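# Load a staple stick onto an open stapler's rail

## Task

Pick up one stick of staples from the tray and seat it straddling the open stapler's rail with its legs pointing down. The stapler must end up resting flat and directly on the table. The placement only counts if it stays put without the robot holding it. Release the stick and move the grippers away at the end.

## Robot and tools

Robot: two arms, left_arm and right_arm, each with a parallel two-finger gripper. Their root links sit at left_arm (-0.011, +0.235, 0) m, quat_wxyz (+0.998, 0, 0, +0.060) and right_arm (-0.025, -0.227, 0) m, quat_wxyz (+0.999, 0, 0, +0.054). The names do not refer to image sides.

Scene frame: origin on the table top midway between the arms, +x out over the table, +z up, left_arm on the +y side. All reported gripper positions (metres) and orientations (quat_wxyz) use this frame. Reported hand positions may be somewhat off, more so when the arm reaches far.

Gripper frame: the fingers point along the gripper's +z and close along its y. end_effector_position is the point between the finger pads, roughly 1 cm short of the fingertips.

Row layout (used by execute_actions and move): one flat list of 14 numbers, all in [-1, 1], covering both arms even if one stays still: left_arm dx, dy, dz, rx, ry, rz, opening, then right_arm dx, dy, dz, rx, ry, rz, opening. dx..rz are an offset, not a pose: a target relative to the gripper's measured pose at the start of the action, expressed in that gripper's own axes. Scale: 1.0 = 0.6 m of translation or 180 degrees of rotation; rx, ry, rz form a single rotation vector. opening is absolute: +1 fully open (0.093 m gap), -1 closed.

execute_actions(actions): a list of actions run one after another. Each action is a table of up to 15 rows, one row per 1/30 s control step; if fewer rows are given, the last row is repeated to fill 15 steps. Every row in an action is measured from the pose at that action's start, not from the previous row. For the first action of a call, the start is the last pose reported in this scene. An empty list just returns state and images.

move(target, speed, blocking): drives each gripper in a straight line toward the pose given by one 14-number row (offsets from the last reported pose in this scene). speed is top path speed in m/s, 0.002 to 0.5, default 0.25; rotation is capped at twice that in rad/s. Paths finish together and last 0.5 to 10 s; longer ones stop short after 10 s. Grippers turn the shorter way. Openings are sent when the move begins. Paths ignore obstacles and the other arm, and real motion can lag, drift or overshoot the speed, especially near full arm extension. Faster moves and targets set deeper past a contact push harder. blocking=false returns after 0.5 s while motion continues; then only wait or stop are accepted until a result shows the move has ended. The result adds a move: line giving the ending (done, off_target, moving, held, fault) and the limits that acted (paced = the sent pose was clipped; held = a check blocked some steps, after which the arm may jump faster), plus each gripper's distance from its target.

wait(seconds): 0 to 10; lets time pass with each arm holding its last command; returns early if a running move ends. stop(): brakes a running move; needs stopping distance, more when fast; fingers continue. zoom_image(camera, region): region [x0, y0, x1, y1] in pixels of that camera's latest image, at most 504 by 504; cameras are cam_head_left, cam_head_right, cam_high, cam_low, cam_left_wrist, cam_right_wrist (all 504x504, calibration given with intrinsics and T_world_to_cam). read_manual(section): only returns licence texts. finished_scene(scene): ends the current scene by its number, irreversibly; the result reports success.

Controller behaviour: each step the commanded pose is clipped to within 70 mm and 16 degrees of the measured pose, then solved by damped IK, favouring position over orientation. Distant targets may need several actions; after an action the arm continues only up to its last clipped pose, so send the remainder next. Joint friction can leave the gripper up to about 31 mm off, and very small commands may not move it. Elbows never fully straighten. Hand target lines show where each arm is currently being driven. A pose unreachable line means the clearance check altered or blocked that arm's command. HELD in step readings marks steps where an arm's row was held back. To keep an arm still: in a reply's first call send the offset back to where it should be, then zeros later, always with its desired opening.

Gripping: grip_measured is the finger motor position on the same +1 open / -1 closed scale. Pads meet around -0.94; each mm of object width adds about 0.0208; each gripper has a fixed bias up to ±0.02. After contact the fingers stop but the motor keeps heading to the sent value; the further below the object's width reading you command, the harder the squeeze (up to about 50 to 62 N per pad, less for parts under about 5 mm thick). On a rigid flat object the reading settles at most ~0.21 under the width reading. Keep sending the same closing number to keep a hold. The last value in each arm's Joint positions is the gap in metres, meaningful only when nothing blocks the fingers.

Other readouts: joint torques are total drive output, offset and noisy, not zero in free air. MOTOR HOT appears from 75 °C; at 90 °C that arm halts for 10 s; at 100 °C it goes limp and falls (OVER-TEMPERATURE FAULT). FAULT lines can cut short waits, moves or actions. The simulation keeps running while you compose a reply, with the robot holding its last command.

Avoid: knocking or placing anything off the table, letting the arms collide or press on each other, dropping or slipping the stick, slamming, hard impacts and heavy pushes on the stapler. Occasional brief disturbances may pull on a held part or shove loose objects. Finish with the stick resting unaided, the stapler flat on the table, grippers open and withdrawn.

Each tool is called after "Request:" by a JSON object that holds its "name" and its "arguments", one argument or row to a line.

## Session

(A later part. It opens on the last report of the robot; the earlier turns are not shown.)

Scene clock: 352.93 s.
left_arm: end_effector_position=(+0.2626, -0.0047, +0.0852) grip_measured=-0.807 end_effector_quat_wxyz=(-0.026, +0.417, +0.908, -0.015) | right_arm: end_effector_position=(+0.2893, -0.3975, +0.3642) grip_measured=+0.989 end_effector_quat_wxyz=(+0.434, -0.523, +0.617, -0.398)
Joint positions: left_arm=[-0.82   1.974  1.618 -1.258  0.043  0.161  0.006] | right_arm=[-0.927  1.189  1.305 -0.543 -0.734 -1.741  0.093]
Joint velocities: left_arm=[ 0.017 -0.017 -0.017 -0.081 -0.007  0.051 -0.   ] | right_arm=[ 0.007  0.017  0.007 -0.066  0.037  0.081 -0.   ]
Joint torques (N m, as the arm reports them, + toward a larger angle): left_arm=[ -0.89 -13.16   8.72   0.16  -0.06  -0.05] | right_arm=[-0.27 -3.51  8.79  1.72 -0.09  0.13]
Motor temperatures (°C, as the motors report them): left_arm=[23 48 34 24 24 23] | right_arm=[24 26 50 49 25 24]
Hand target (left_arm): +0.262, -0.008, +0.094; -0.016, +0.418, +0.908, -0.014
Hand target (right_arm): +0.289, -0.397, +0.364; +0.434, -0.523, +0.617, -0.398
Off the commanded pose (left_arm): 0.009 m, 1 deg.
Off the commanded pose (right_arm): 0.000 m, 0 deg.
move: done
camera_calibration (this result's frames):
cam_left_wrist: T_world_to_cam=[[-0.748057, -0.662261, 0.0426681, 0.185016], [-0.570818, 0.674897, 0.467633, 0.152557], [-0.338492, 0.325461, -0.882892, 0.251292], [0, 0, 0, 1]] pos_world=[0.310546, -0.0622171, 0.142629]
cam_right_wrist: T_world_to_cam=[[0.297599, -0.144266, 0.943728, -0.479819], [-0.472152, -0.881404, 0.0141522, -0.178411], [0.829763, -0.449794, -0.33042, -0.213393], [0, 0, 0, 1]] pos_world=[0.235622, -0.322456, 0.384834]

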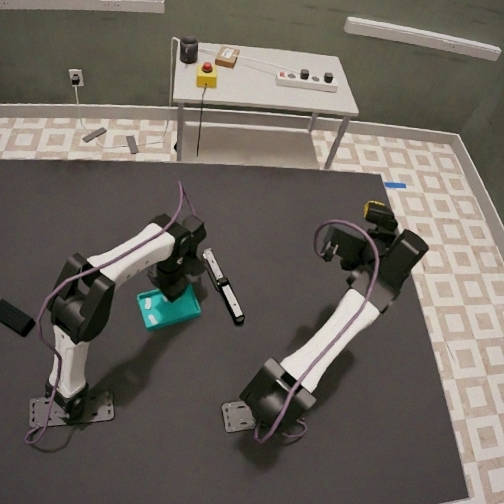

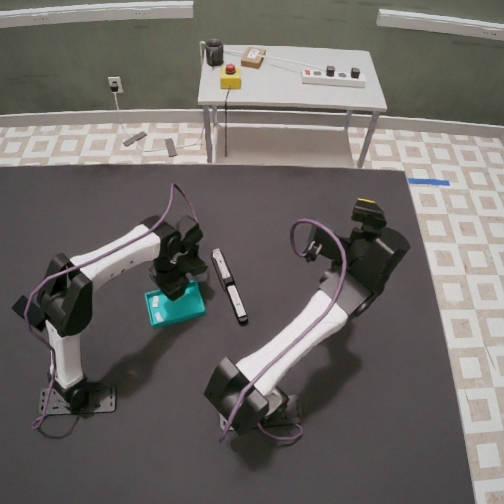

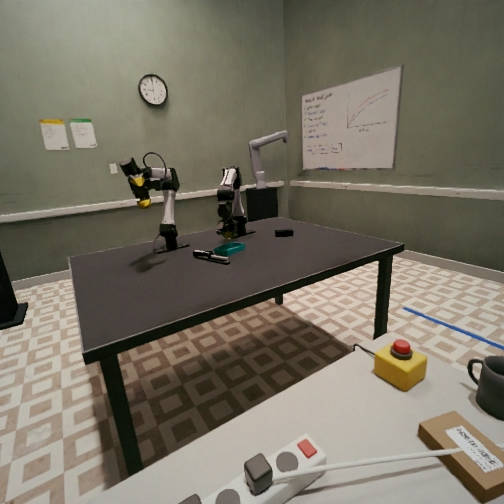

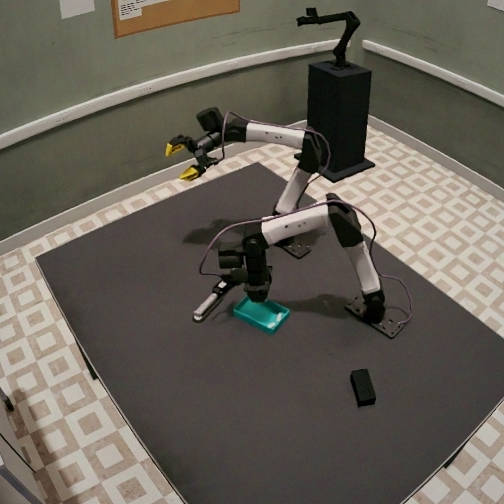

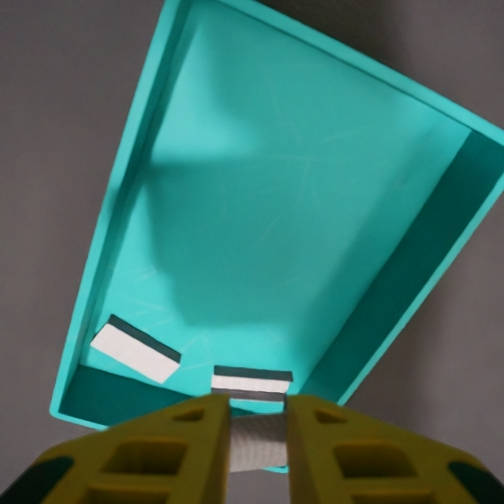

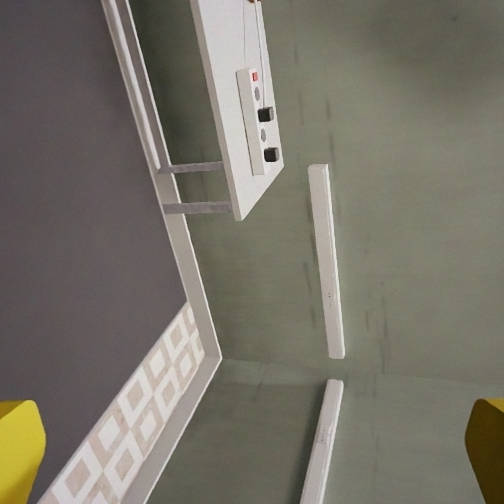

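Request:
{"name": "move", "arguments": {
  "target": [-0.237,0.058,-0.13,0,0,-0.39,-0.82,0,0,0,0,0,0,1],
  "speed": 0.15
}}

Scene clock: 369.77 s.
left_arm: end_effector_position=(+0.3790, -0.0938, +0.1552) grip_measured=-0.807 end_effector_quat_wxyz=(+0.062, -0.169, +0.978, -0.104) | right_arm: end_effector_position=(+0.2893, -0.3975, +0.3642) grip_measured=+0.989 end_effector_quat_wxyz=(+0.434, -0.523, +0.617, -0.398)
Joint positions: left_arm=[-0.806  2.478  2.709 -1.563  0.042 -1.034  0.006] | right_arm=[-0.927  1.189  1.305 -0.543 -0.734 -1.741  0.093]
Joint velocities: left_arm=[ 0.017 -0.007 -0.002 -0.007  0.007 -0.022  0.001] | right_arm=[ 0.012  0.007 -0.012  0.007 -0.037  0.037 -0.   ]
Joint torques (N m, as the arm reports them, + toward a larger angle): left_arm=[  1.29 -15.03   8.69   0.72  -0.02  -0.02] | right_arm=[-0.18 -3.61  8.75  1.75 -0.08  0.13]
Motor temperatures (°C, as the motors report them): left_arm=[23 50 35 24 24 23] | right_arm=[24 26 50 49 25 24]
Hand target (left_arm): +0.384, -0.090, +0.155; +0.062, -0.181, +0.976, -0.105
Hand target (right_arm): +0.289, -0.397, +0.364; +0.434, -0.523, +0.617, -0.398
Off the commanded pose (left_arm): 0.008 m, 16 deg; orientation clipped at the last step of the last action.
Off the commanded pose (right_arm): 0.000 m, 0 deg.
joint sent to its limit (left arm) — the command would take joint 4 (wrist pitch) past its lower limit, so that joint was sent only as far as its limit.
move: off_target (left_arm); limits=paced
camera_calibration (this result's frames):
cam_left_wrist: T_world_to_cam=[[0.331341, -0.917601, 0.219593, -0.250414], [-0.904874, -0.243126, 0.349418, 0.305313], [-0.267237, -0.31448, -0.910871, 0.298827], [0, 0, 0, 1]] pos_world=[0.4391, -0.0615759, 0.2205]
cam_right_wrist: T_world_to_cam=[[0.297599, -0.144266, 0.943728, -0.479819], [-0.472152, -0.881404, 0.0141522, -0.178411], [0.829763, -0.449794, -0.33042, -0.213393], [0, 0, 0, 1]] pos_world=[0.235622, -0.322456, 0.384834]

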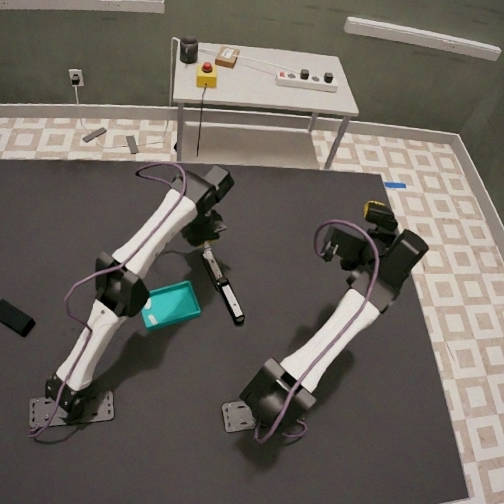

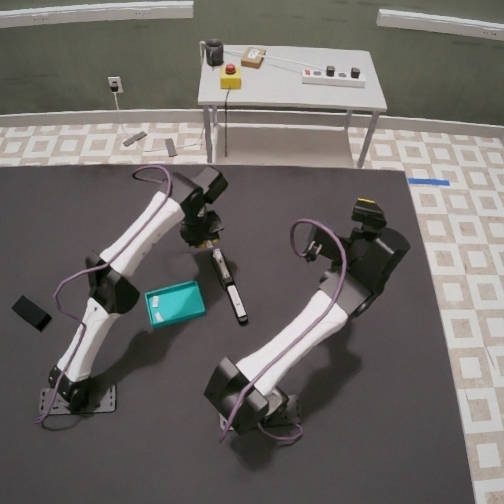

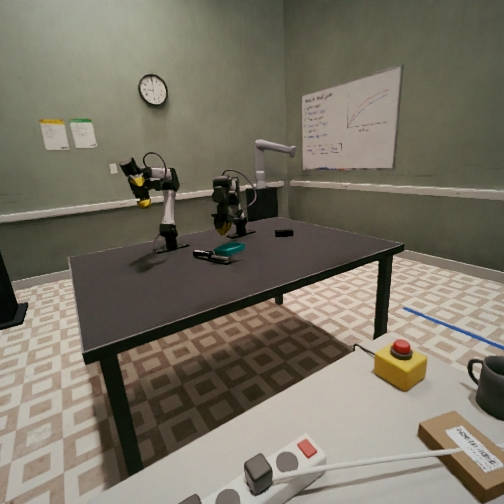

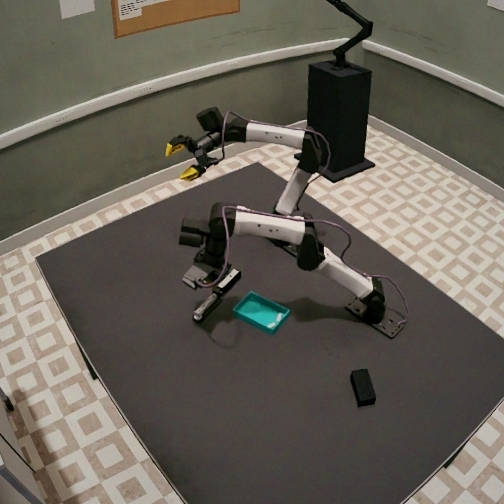

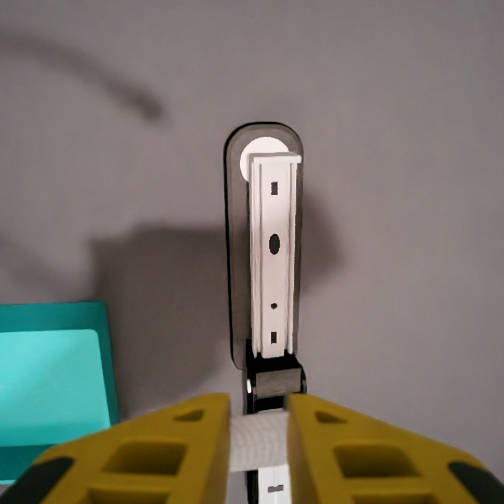

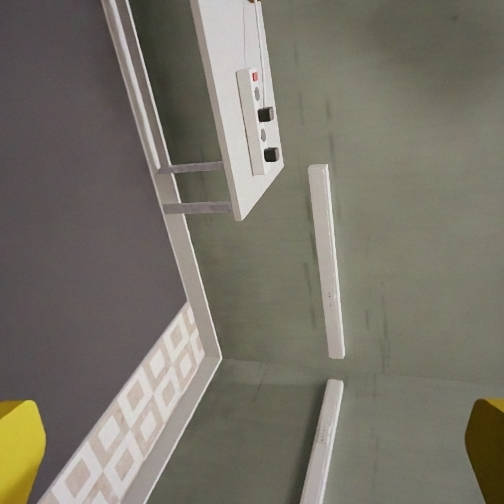

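Request:
{"name": "move", "arguments": {
  "target": [0.034,-0.052,0.118,-0.058,-0.07,0,-0.82,0,0,0,0,0,0,1],
  "speed": 0.08
}}

Scene clock: 386.93 s.
left_arm: end_effector_position=(+0.3779, -0.1356, +0.0882) grip_measured=-0.807 end_effector_quat_wxyz=(+0.155, -0.178, +0.972, -0.010) | right_arm: end_effector_position=(+0.2893, -0.3975, +0.3642) grip_measured=+0.989 end_effector_quat_wxyz=(+0.434, -0.523, +0.617, -0.398)
Joint positions: left_arm=[-0.96   2.707  2.859 -1.54  -0.254 -1.18   0.006] | right_arm=[-0.927  1.189  1.305 -0.543 -0.734 -1.741  0.093]
Joint velocities: left_arm=[ 0.002  0.017 -0.017  0.051  0.022  0.007  0.   ] | right_arm=[-0.002 -0.022  0.017 -0.051  0.007  0.037  0.001]
Joint torques (N m, as the arm reports them, + toward a larger angle): left_arm=[ -0.59 -16.92   8.69   0.74  -0.26  -0.04] | right_arm=[-0.22 -3.64  8.72  1.78 -0.05  0.11]
Motor temperatures (°C, as the motors report them): left_arm=[23 54 36 24 24 23] | right_arm=[24 26 50 50 25 24]
Hand target (left_arm): +0.379, -0.141, +0.091; +0.166, -0.181, +0.969, -0.018
Hand target (right_arm): +0.289, -0.397, +0.364; +0.434, -0.523, +0.617, -0.398
Off the commanded pose (left_arm): 0.008 m, 2 deg.
Off the commanded pose (right_arm): 0.000 m, 0 deg.
elbow stopped short (left arm): the move would have taken joint 3 (elbow) straighter than the controller allows; a more bent joint 3 avoids this.
move: done
camera_calibration (this result's frames):
cam_left_wrist: T_world_to_cam=[[0.357442, -0.931114, 0.072533, -0.272441], [-0.927149, -0.344428, 0.147528, 0.330036], [-0.112383, -0.119982, -0.986395, 0.198964], [0, 0, 0, 1]] pos_world=[0.425735, -0.116128, 0.167328]
cam_right_wrist: T_world_to_cam=[[0.297599, -0.144266, 0.943728, -0.479819], [-0.472152, -0.881404, 0.0141522, -0.178411], [0.829763, -0.449794, -0.33042, -0.213393], [0, 0, 0, 1]] pos_world=[0.235622, -0.322456, 0.384834]

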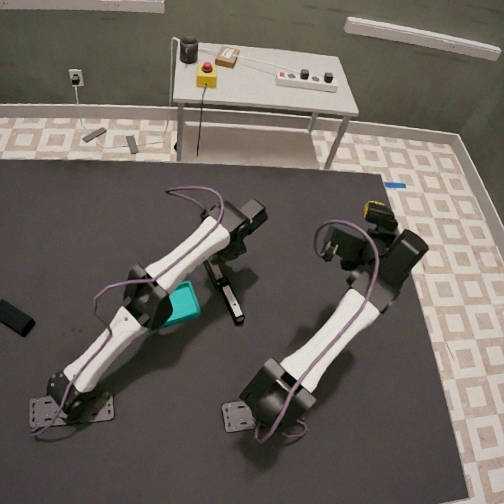

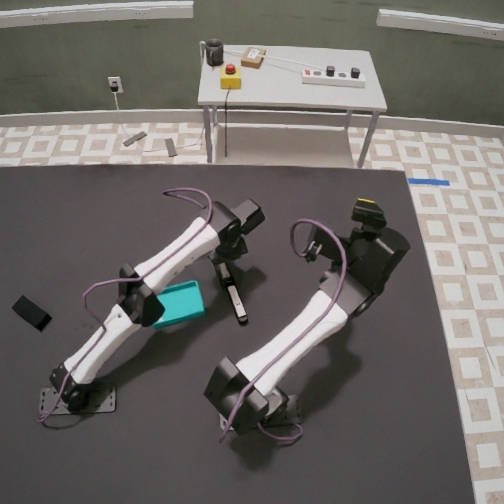

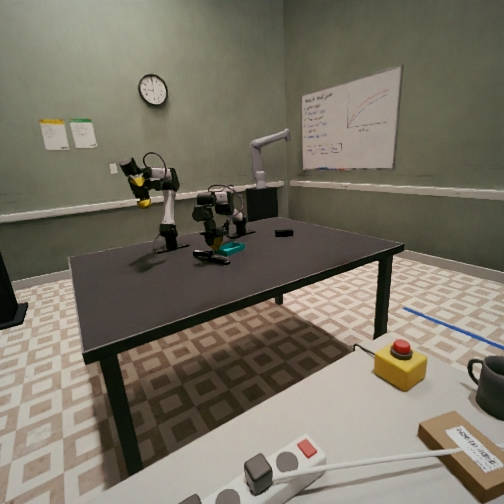

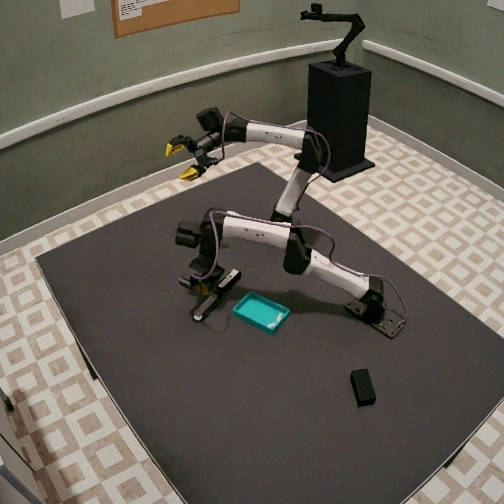

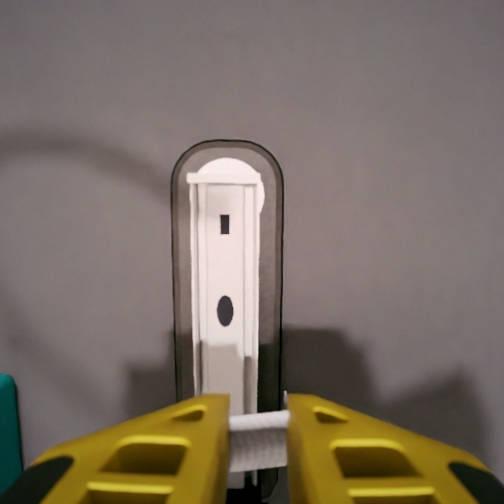

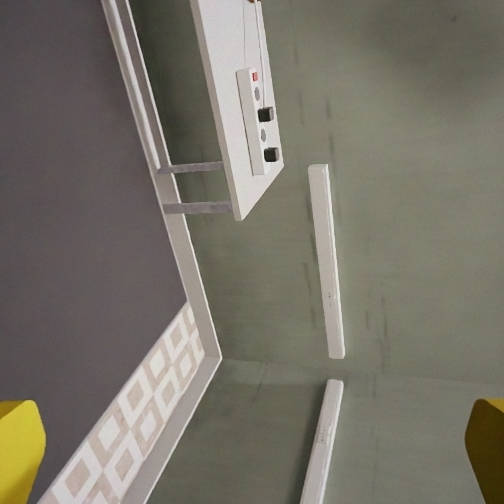

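Request:
{"name": "move", "arguments": {
  "target": [0,0,0,0,0,0.5,-0.82,0,0,0,0,0,0,1],
  "speed": 0.4
}}

Request:
{"name": "move", "arguments": {
  "target": [0,0,0,0,0,0.5,-0.82,0,0,0,0,0,0,1],
  "speed": 0.4
}}

Scene clock: 408.13 s.
left_arm: end_effector_position=(+0.3785, -0.1355, +0.0884) grip_measured=-0.807 end_effector_quat_wxyz=(+0.118, +0.556, +0.816, +0.103) | right_arm: end_effector_position=(+0.2893, -0.3975, +0.3642) grip_measured=+0.989 end_effector_quat_wxyz=(+0.434, -0.523, +0.617, -0.398)
Joint positions: left_arm=[-0.96   2.707  2.859 -1.539 -0.257  0.379  0.006] | right_arm=[-0.927  1.189  1.305 -0.543 -0.734 -1.741  0.093]
Joint velocities: left_arm=[ 0.002  0.022 -0.007  0.007  0.022  0.007  0.   ] | right_arm=[-0.007 -0.022 -0.022 -0.037 -0.022 -0.081  0.   ]
Joint torques (N m, as the arm reports them, + toward a larger angle): left_arm=[  0.19 -17.7    7.04   0.67  -0.1    0.12] | right_arm=[-0.41 -3.61  8.73  1.77 -0.09  0.13]
Motor temperatures (°C, as the motors report them): left_arm=[23 60 37 25 24 24] | right_arm=[24 26 50 50 25 24]
Hand target (left_arm): +0.378, -0.136, +0.088; +0.117, +0.561, +0.813, +0.103
Hand target (right_arm): +0.289, -0.397, +0.364; +0.434, -0.523, +0.617, -0.398
Off the commanded pose (left_arm): 0.001 m, 1 deg.
Off the commanded pose (right_arm): 0.000 m, 0 deg.
move: done
camera_calibration (this result's frames):
cam_left_wrist: T_world_to_cam=[[-0.876021, -0.373423, -0.305193, 0.303284], [-0.466463, 0.816768, 0.339561, 0.296531], [0.122472, 0.439824, -0.889694, 0.177619], [0, 0, 0, 1]] pos_world=[0.38225, -0.207065, 0.149897]
cam_right_wrist: T_world_to_cam=[[0.297599, -0.144266, 0.943728, -0.479819], [-0.472152, -0.881404, 0.0141522, -0.178411], [0.829763, -0.449794, -0.33042, -0.213393], [0, 0, 0, 1]] pos_world=[0.235622, -0.322456, 0.384834]

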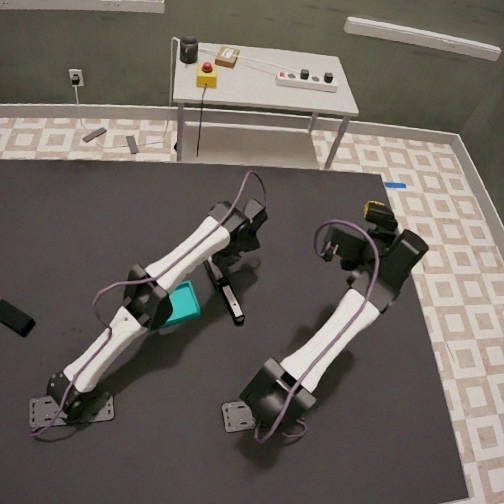

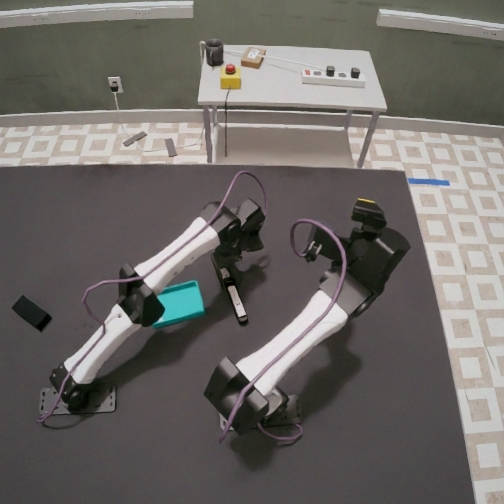

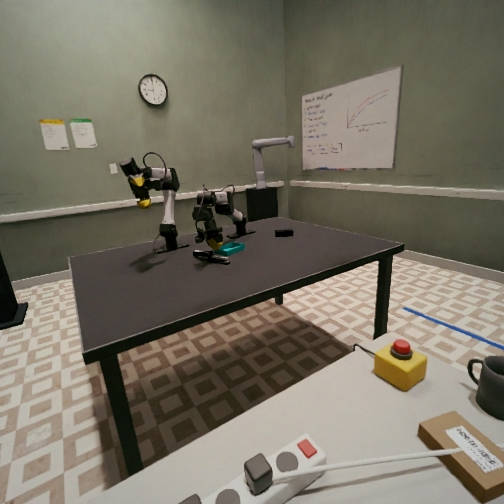

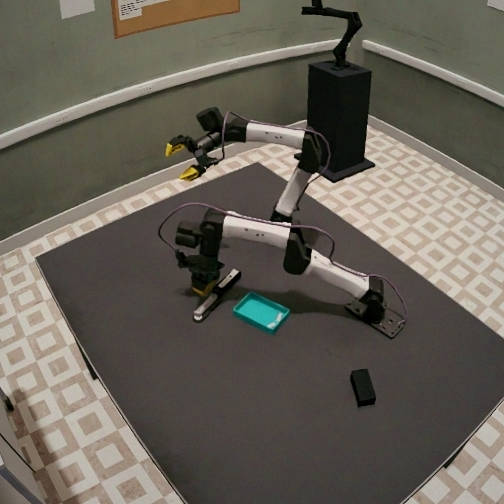

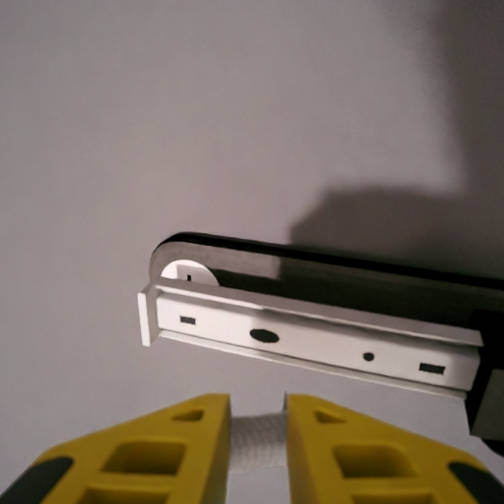

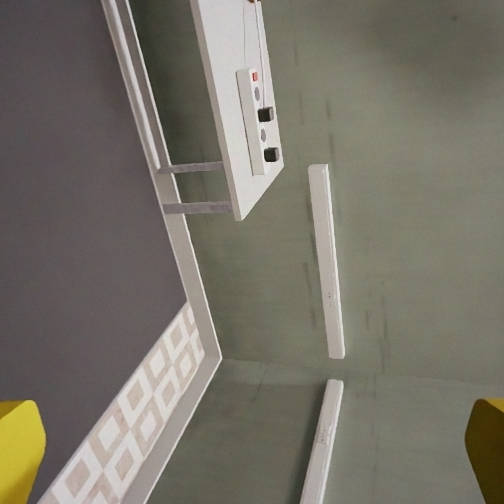

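Scene clock: 410.77 s.
left_arm: end_effector_position=(+0.3785, -0.1355, +0.0884) grip_measured=-0.807 end_effector_quat_wxyz=(+0.011, +0.969, +0.190, +0.157) | right_arm: end_effector_position=(+0.2893, -0.3975, +0.3642) grip_measured=+0.989 end_effector_quat_wxyz=(+0.434, -0.523, +0.617, -0.398)
Joint positions: left_arm=[-0.96   2.707  2.859 -1.539 -0.257  1.937  0.006] | right_arm=[-0.927  1.189  1.305 -0.543 -0.734 -1.741  0.093]
Joint velocities: left_arm=[-0.007 -0.027 -0.012 -0.066 -0.037  0.007  0.001] | right_arm=[-0.002 -0.002 -0.017 -0.037  0.007  0.066  0.   ]
Joint torques (N m, as the arm reports them, + toward a larger angle): left_arm=[  0.2  -17.68   7.08   0.6   -0.12   0.13] | right_arm=[-0.29 -3.65  8.55  1.75 -0.07  0.09]
Motor temperatures (°C, as the motors report them): left_arm=[23 61 37 25 24 24] | right_arm=[24 26 50 50 25 24]
Hand target (left_arm): +0.378, -0.135, +0.088; +0.010, +0.970, +0.184, +0.157
Hand target (right_arm): +0.289, -0.397, +0.364; +0.434, -0.523, +0.617, -0.398
Off the commanded pose (left_arm): 0.000 m, 1 deg.
Off the commanded pose (right_arm): 0.000 m, 0 deg.
move: done
camera_calibration (this result's frames):
cam_left_wrist: T_world_to_cam=[[-0.375758, 0.922144, -0.0919625, 0.27061], [0.650626, 0.333173, 0.682409, -0.22209], [0.659918, 0.196587, -0.725163, -0.0732913], [0, 0, 0, 1]] pos_world=[0.294547, -0.161138, 0.123294]
cam_right_wrist: T_world_to_cam=[[0.297599, -0.144266, 0.943728, -0.479819], [-0.472152, -0.881404, 0.0141522, -0.178411], [0.829763, -0.449794, -0.33042, -0.213393], [0, 0, 0, 1]] pos_world=[0.235622, -0.322456, 0.384834]

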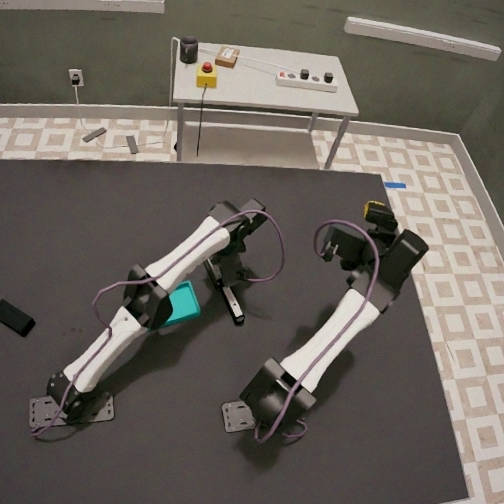

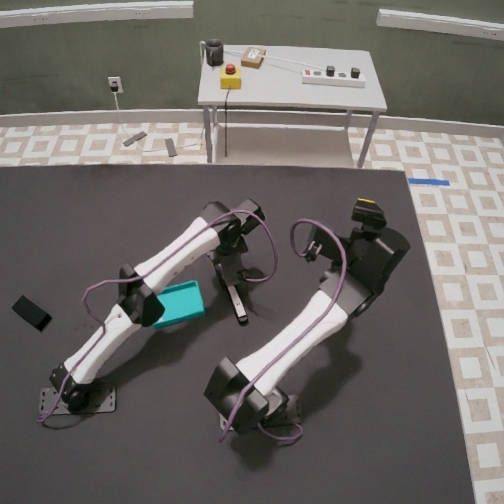

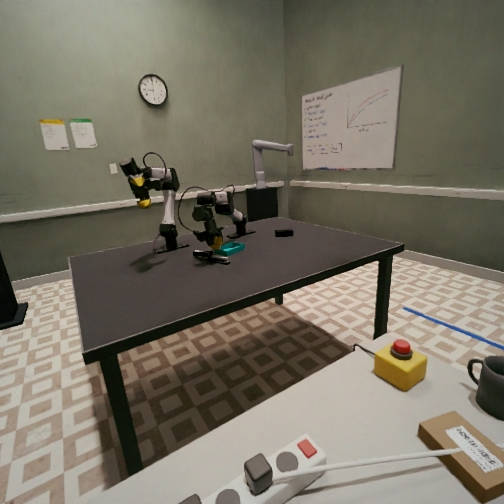

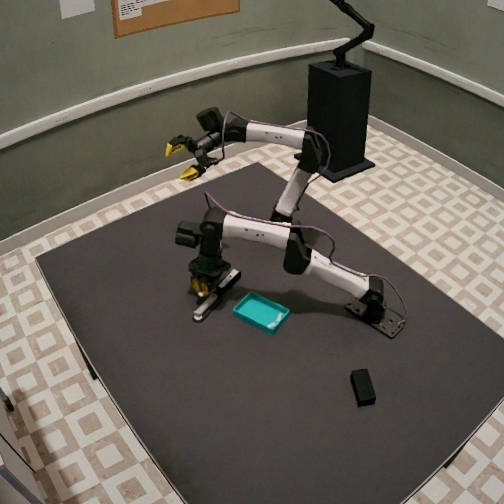

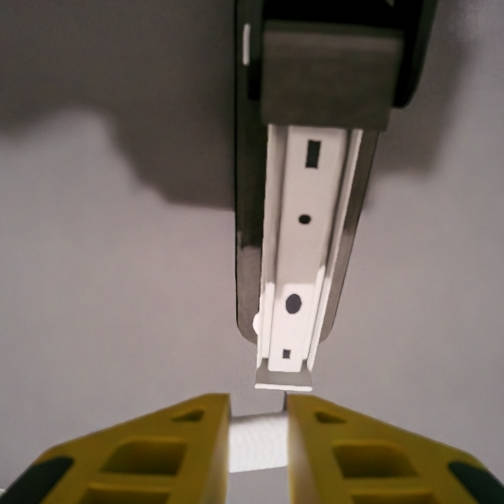

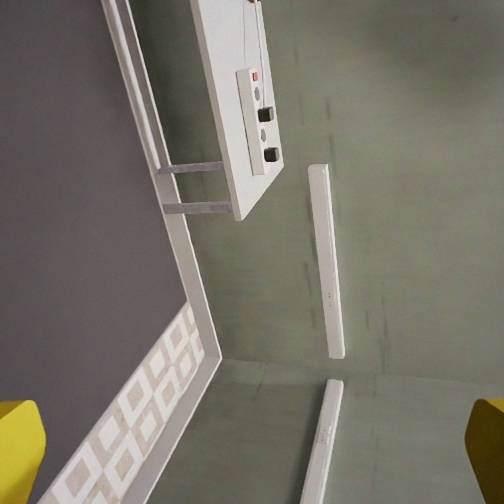

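Request:
{"name": "move", "arguments": {
  "target": [0,-0.02,0.02,0.029,0,0.02,-0.82,0,0,0,0,0,0,1],
  "speed": 0.03
}}

Scene clock: 427.33 s.
left_arm: end_effector_position=(+0.3782, -0.1286, +0.0820) grip_measured=-0.807 end_effector_quat_wxyz=(-0.013, +0.972, +0.170, +0.159) | right_arm: end_effector_position=(+0.2893, -0.3975, +0.3642) grip_measured=+0.989 end_effector_quat_wxyz=(+0.434, -0.523, +0.617, -0.398)
Joint positions: left_arm=[-0.96   2.72   2.859 -1.559 -0.284  1.976  0.006] | right_arm=[-0.927  1.189  1.305 -0.543 -0.734 -1.741  0.093]
Joint velocities: left_arm=[-0.002 -0.012 -0.012 -0.022 -0.022  0.022  0.   ] | right_arm=[-0.012  0.002  0.007 -0.022 -0.022  0.037 -0.002]
Joint torques (N m, as the arm reports them, + toward a larger angle): left_arm=[  0.45 -17.04   5.8    0.44  -0.21   0.12] | right_arm=[-0.23 -3.62  8.72  1.73 -0.13  0.11]
Motor temperatures (°C, as the motors report them): left_arm=[23 65 36 24 24 24] | right_arm=[24 26 50 50 25 24]
Hand target (left_arm): +0.378, -0.123, +0.076; -0.028, +0.974, +0.165, +0.155
Hand target (right_arm): +0.289, -0.397, +0.364; +0.434, -0.523, +0.617, -0.398
Off the commanded pose (left_arm): 0.008 m, 3 deg.
Off the commanded pose (right_arm): 0.000 m, 0 deg.
joint sent to its limit (left arm) — the command would take joint 4 (wrist pitch) past its lower limit, so that joint was sent only as far as its limit.
move: off_target (left_arm)
camera_calibration (this result's frames):
cam_left_wrist: T_world_to_cam=[[-0.345508, 0.937591, -0.0393379, 0.249839], [0.664091, 0.27391, 0.69567, -0.233565], [0.663029, 0.214236, -0.717284, -0.078678], [0, 0, 0, 1]] pos_world=[0.293596, -0.153416, 0.115878]
cam_right_wrist: T_world_to_cam=[[0.297599, -0.144266, 0.943728, -0.479819], [-0.472152, -0.881404, 0.0141522, -0.178411], [0.829763, -0.449794, -0.33042, -0.213393], [0, 0, 0, 1]] pos_world=[0.235622, -0.322456, 0.384834]

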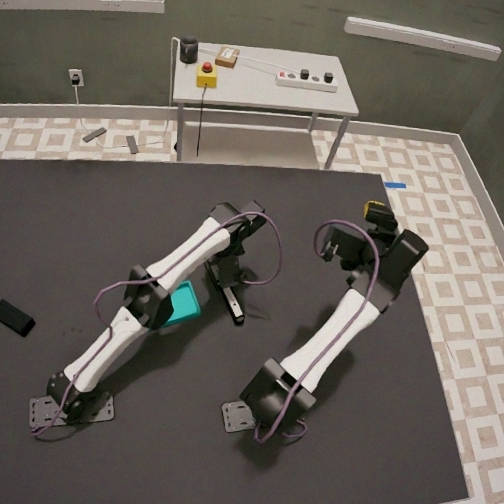

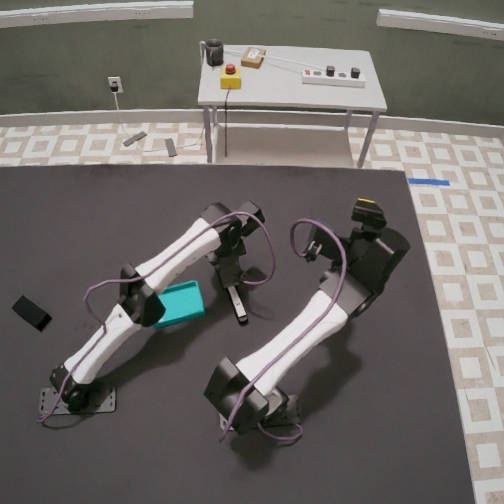

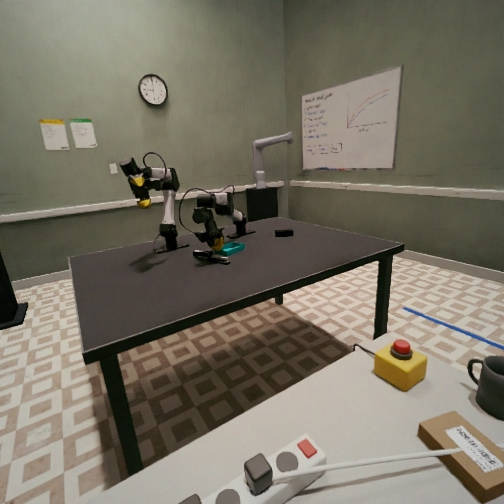

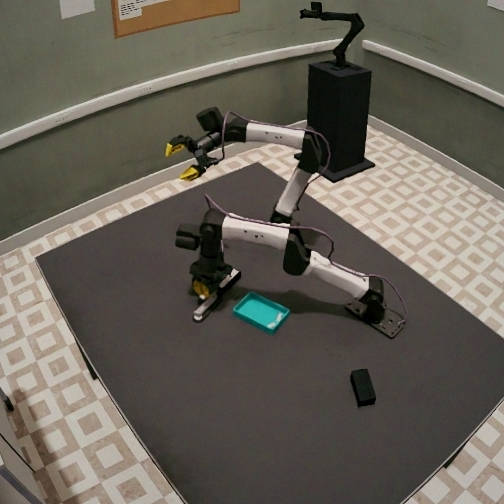

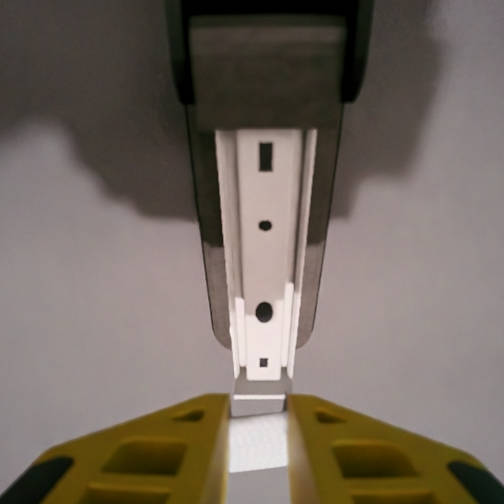

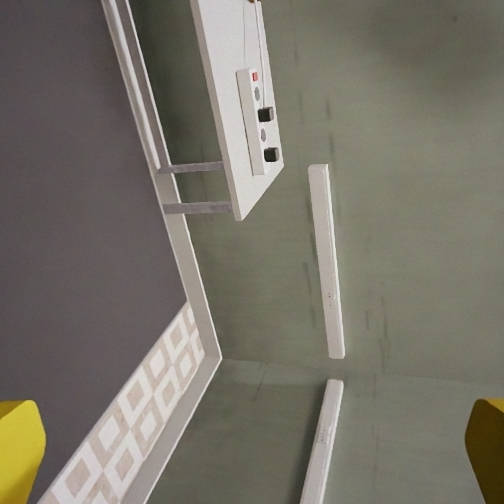

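Request:
{"name": "move", "arguments": {
  "target": [-0.013,-0.002,0.04,0,0,0,-0.82,0,0,0,0,0,0,1],
  "speed": 0.015
}}

Scene clock: 437.00 s.
left_arm: end_effector_position=(+0.3773, -0.1275, +0.0522) grip_measured=-0.807 end_effector_quat_wxyz=(-0.020, +0.973, +0.169, +0.155) | right_arm: end_effector_position=(+0.2893, -0.3975, +0.3642) grip_measured=+0.989 end_effector_quat_wxyz=(+0.434, -0.523, +0.617, -0.398)
Joint positions: left_arm=[-0.96   2.617  2.535 -1.355 -0.285  1.977  0.006] | right_arm=[-0.927  1.189  1.305 -0.543 -0.734 -1.741  0.093]
Joint velocities: left_arm=[ 0.007 -0.007 -0.017  0.022 -0.007 -0.037 -0.   ] | right_arm=[ 0.007  0.002  0.012  0.051  0.022  0.022 -0.001]
Joint torques (N m, as the arm reports them, + toward a larger angle): left_arm=[  0.16 -19.18   5.96   0.57  -0.11   0.06] | right_arm=[-0.33 -3.62  8.63  1.74 -0.1   0.12]
Motor temperatures (°C, as the motors report them): left_arm=[23 66 36 24 24 24] | right_arm=[24 26 50 50 25 24]
Hand target (left_arm): +0.378, -0.128, +0.057; -0.013, +0.972, +0.170, +0.159
Hand target (right_arm): +0.289, -0.397, +0.364; +0.434, -0.523, +0.617, -0.398
Off the commanded pose (left_arm): 0.005 m, 1 deg.
Off the commanded pose (right_arm): 0.000 m, 0 deg.
move: done
camera_calibration (this result's frames):
cam_left_wrist: T_world_to_cam=[[-0.345253, 0.938205, -0.0239331, 0.246476], [0.671325, 0.264702, 0.692283, -0.216352], [0.655838, 0.222946, -0.721229, -0.0956486], [0, 0, 0, 1]] pos_world=[0.293069, -0.152652, 0.0866915]
cam_right_wrist: T_world_to_cam=[[0.297599, -0.144266, 0.943728, -0.479819], [-0.472152, -0.881404, 0.0141522, -0.178411], [0.829763, -0.449794, -0.33042, -0.213393], [0, 0, 0, 1]] pos_world=[0.235622, -0.322456, 0.384834]

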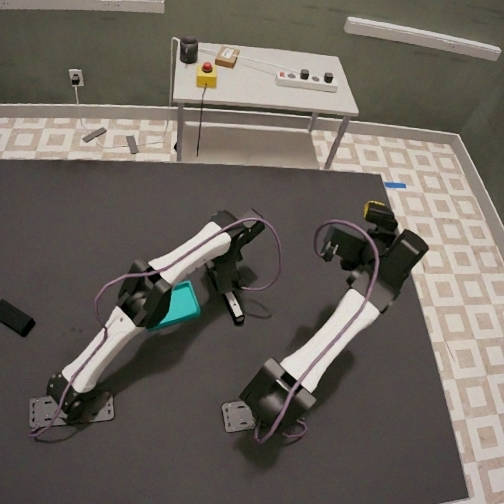

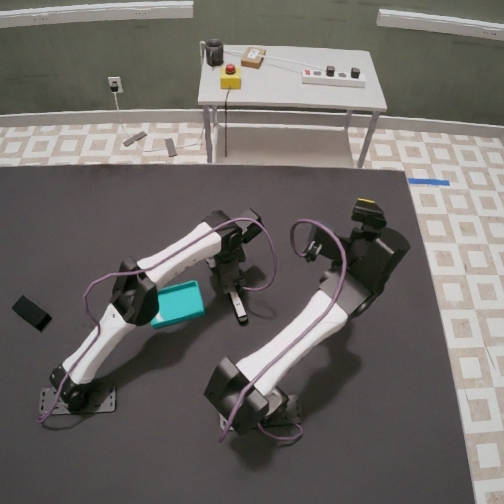

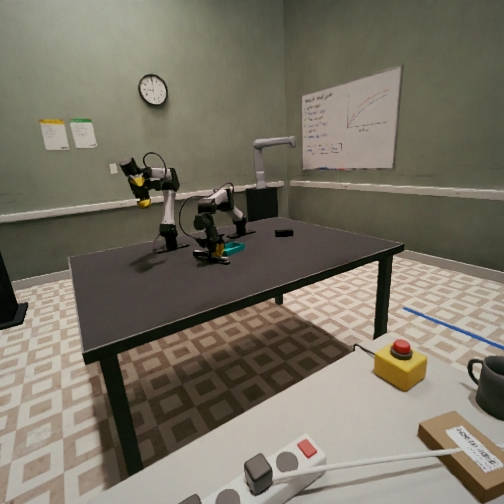

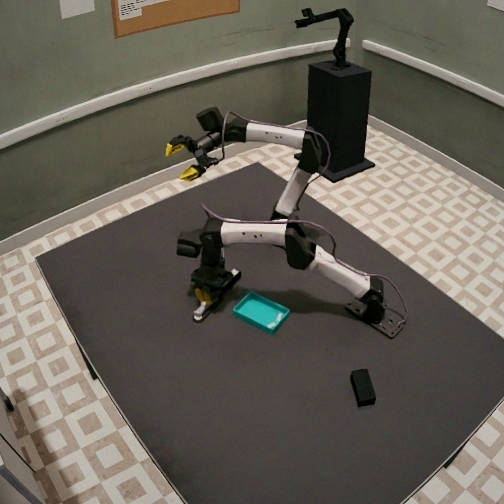

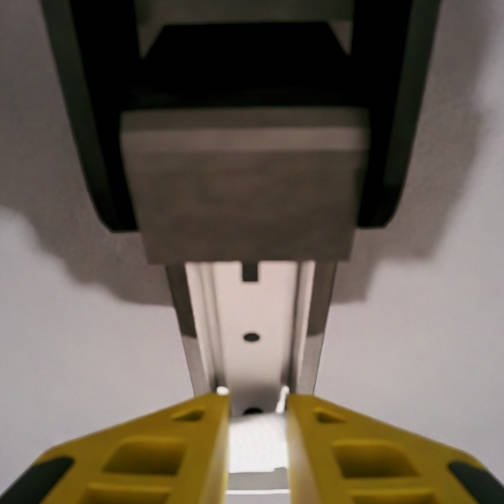

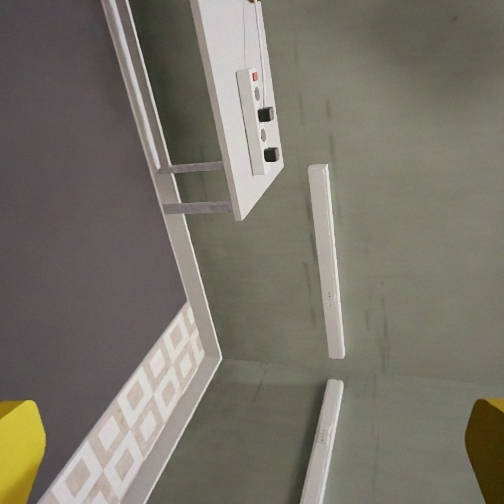

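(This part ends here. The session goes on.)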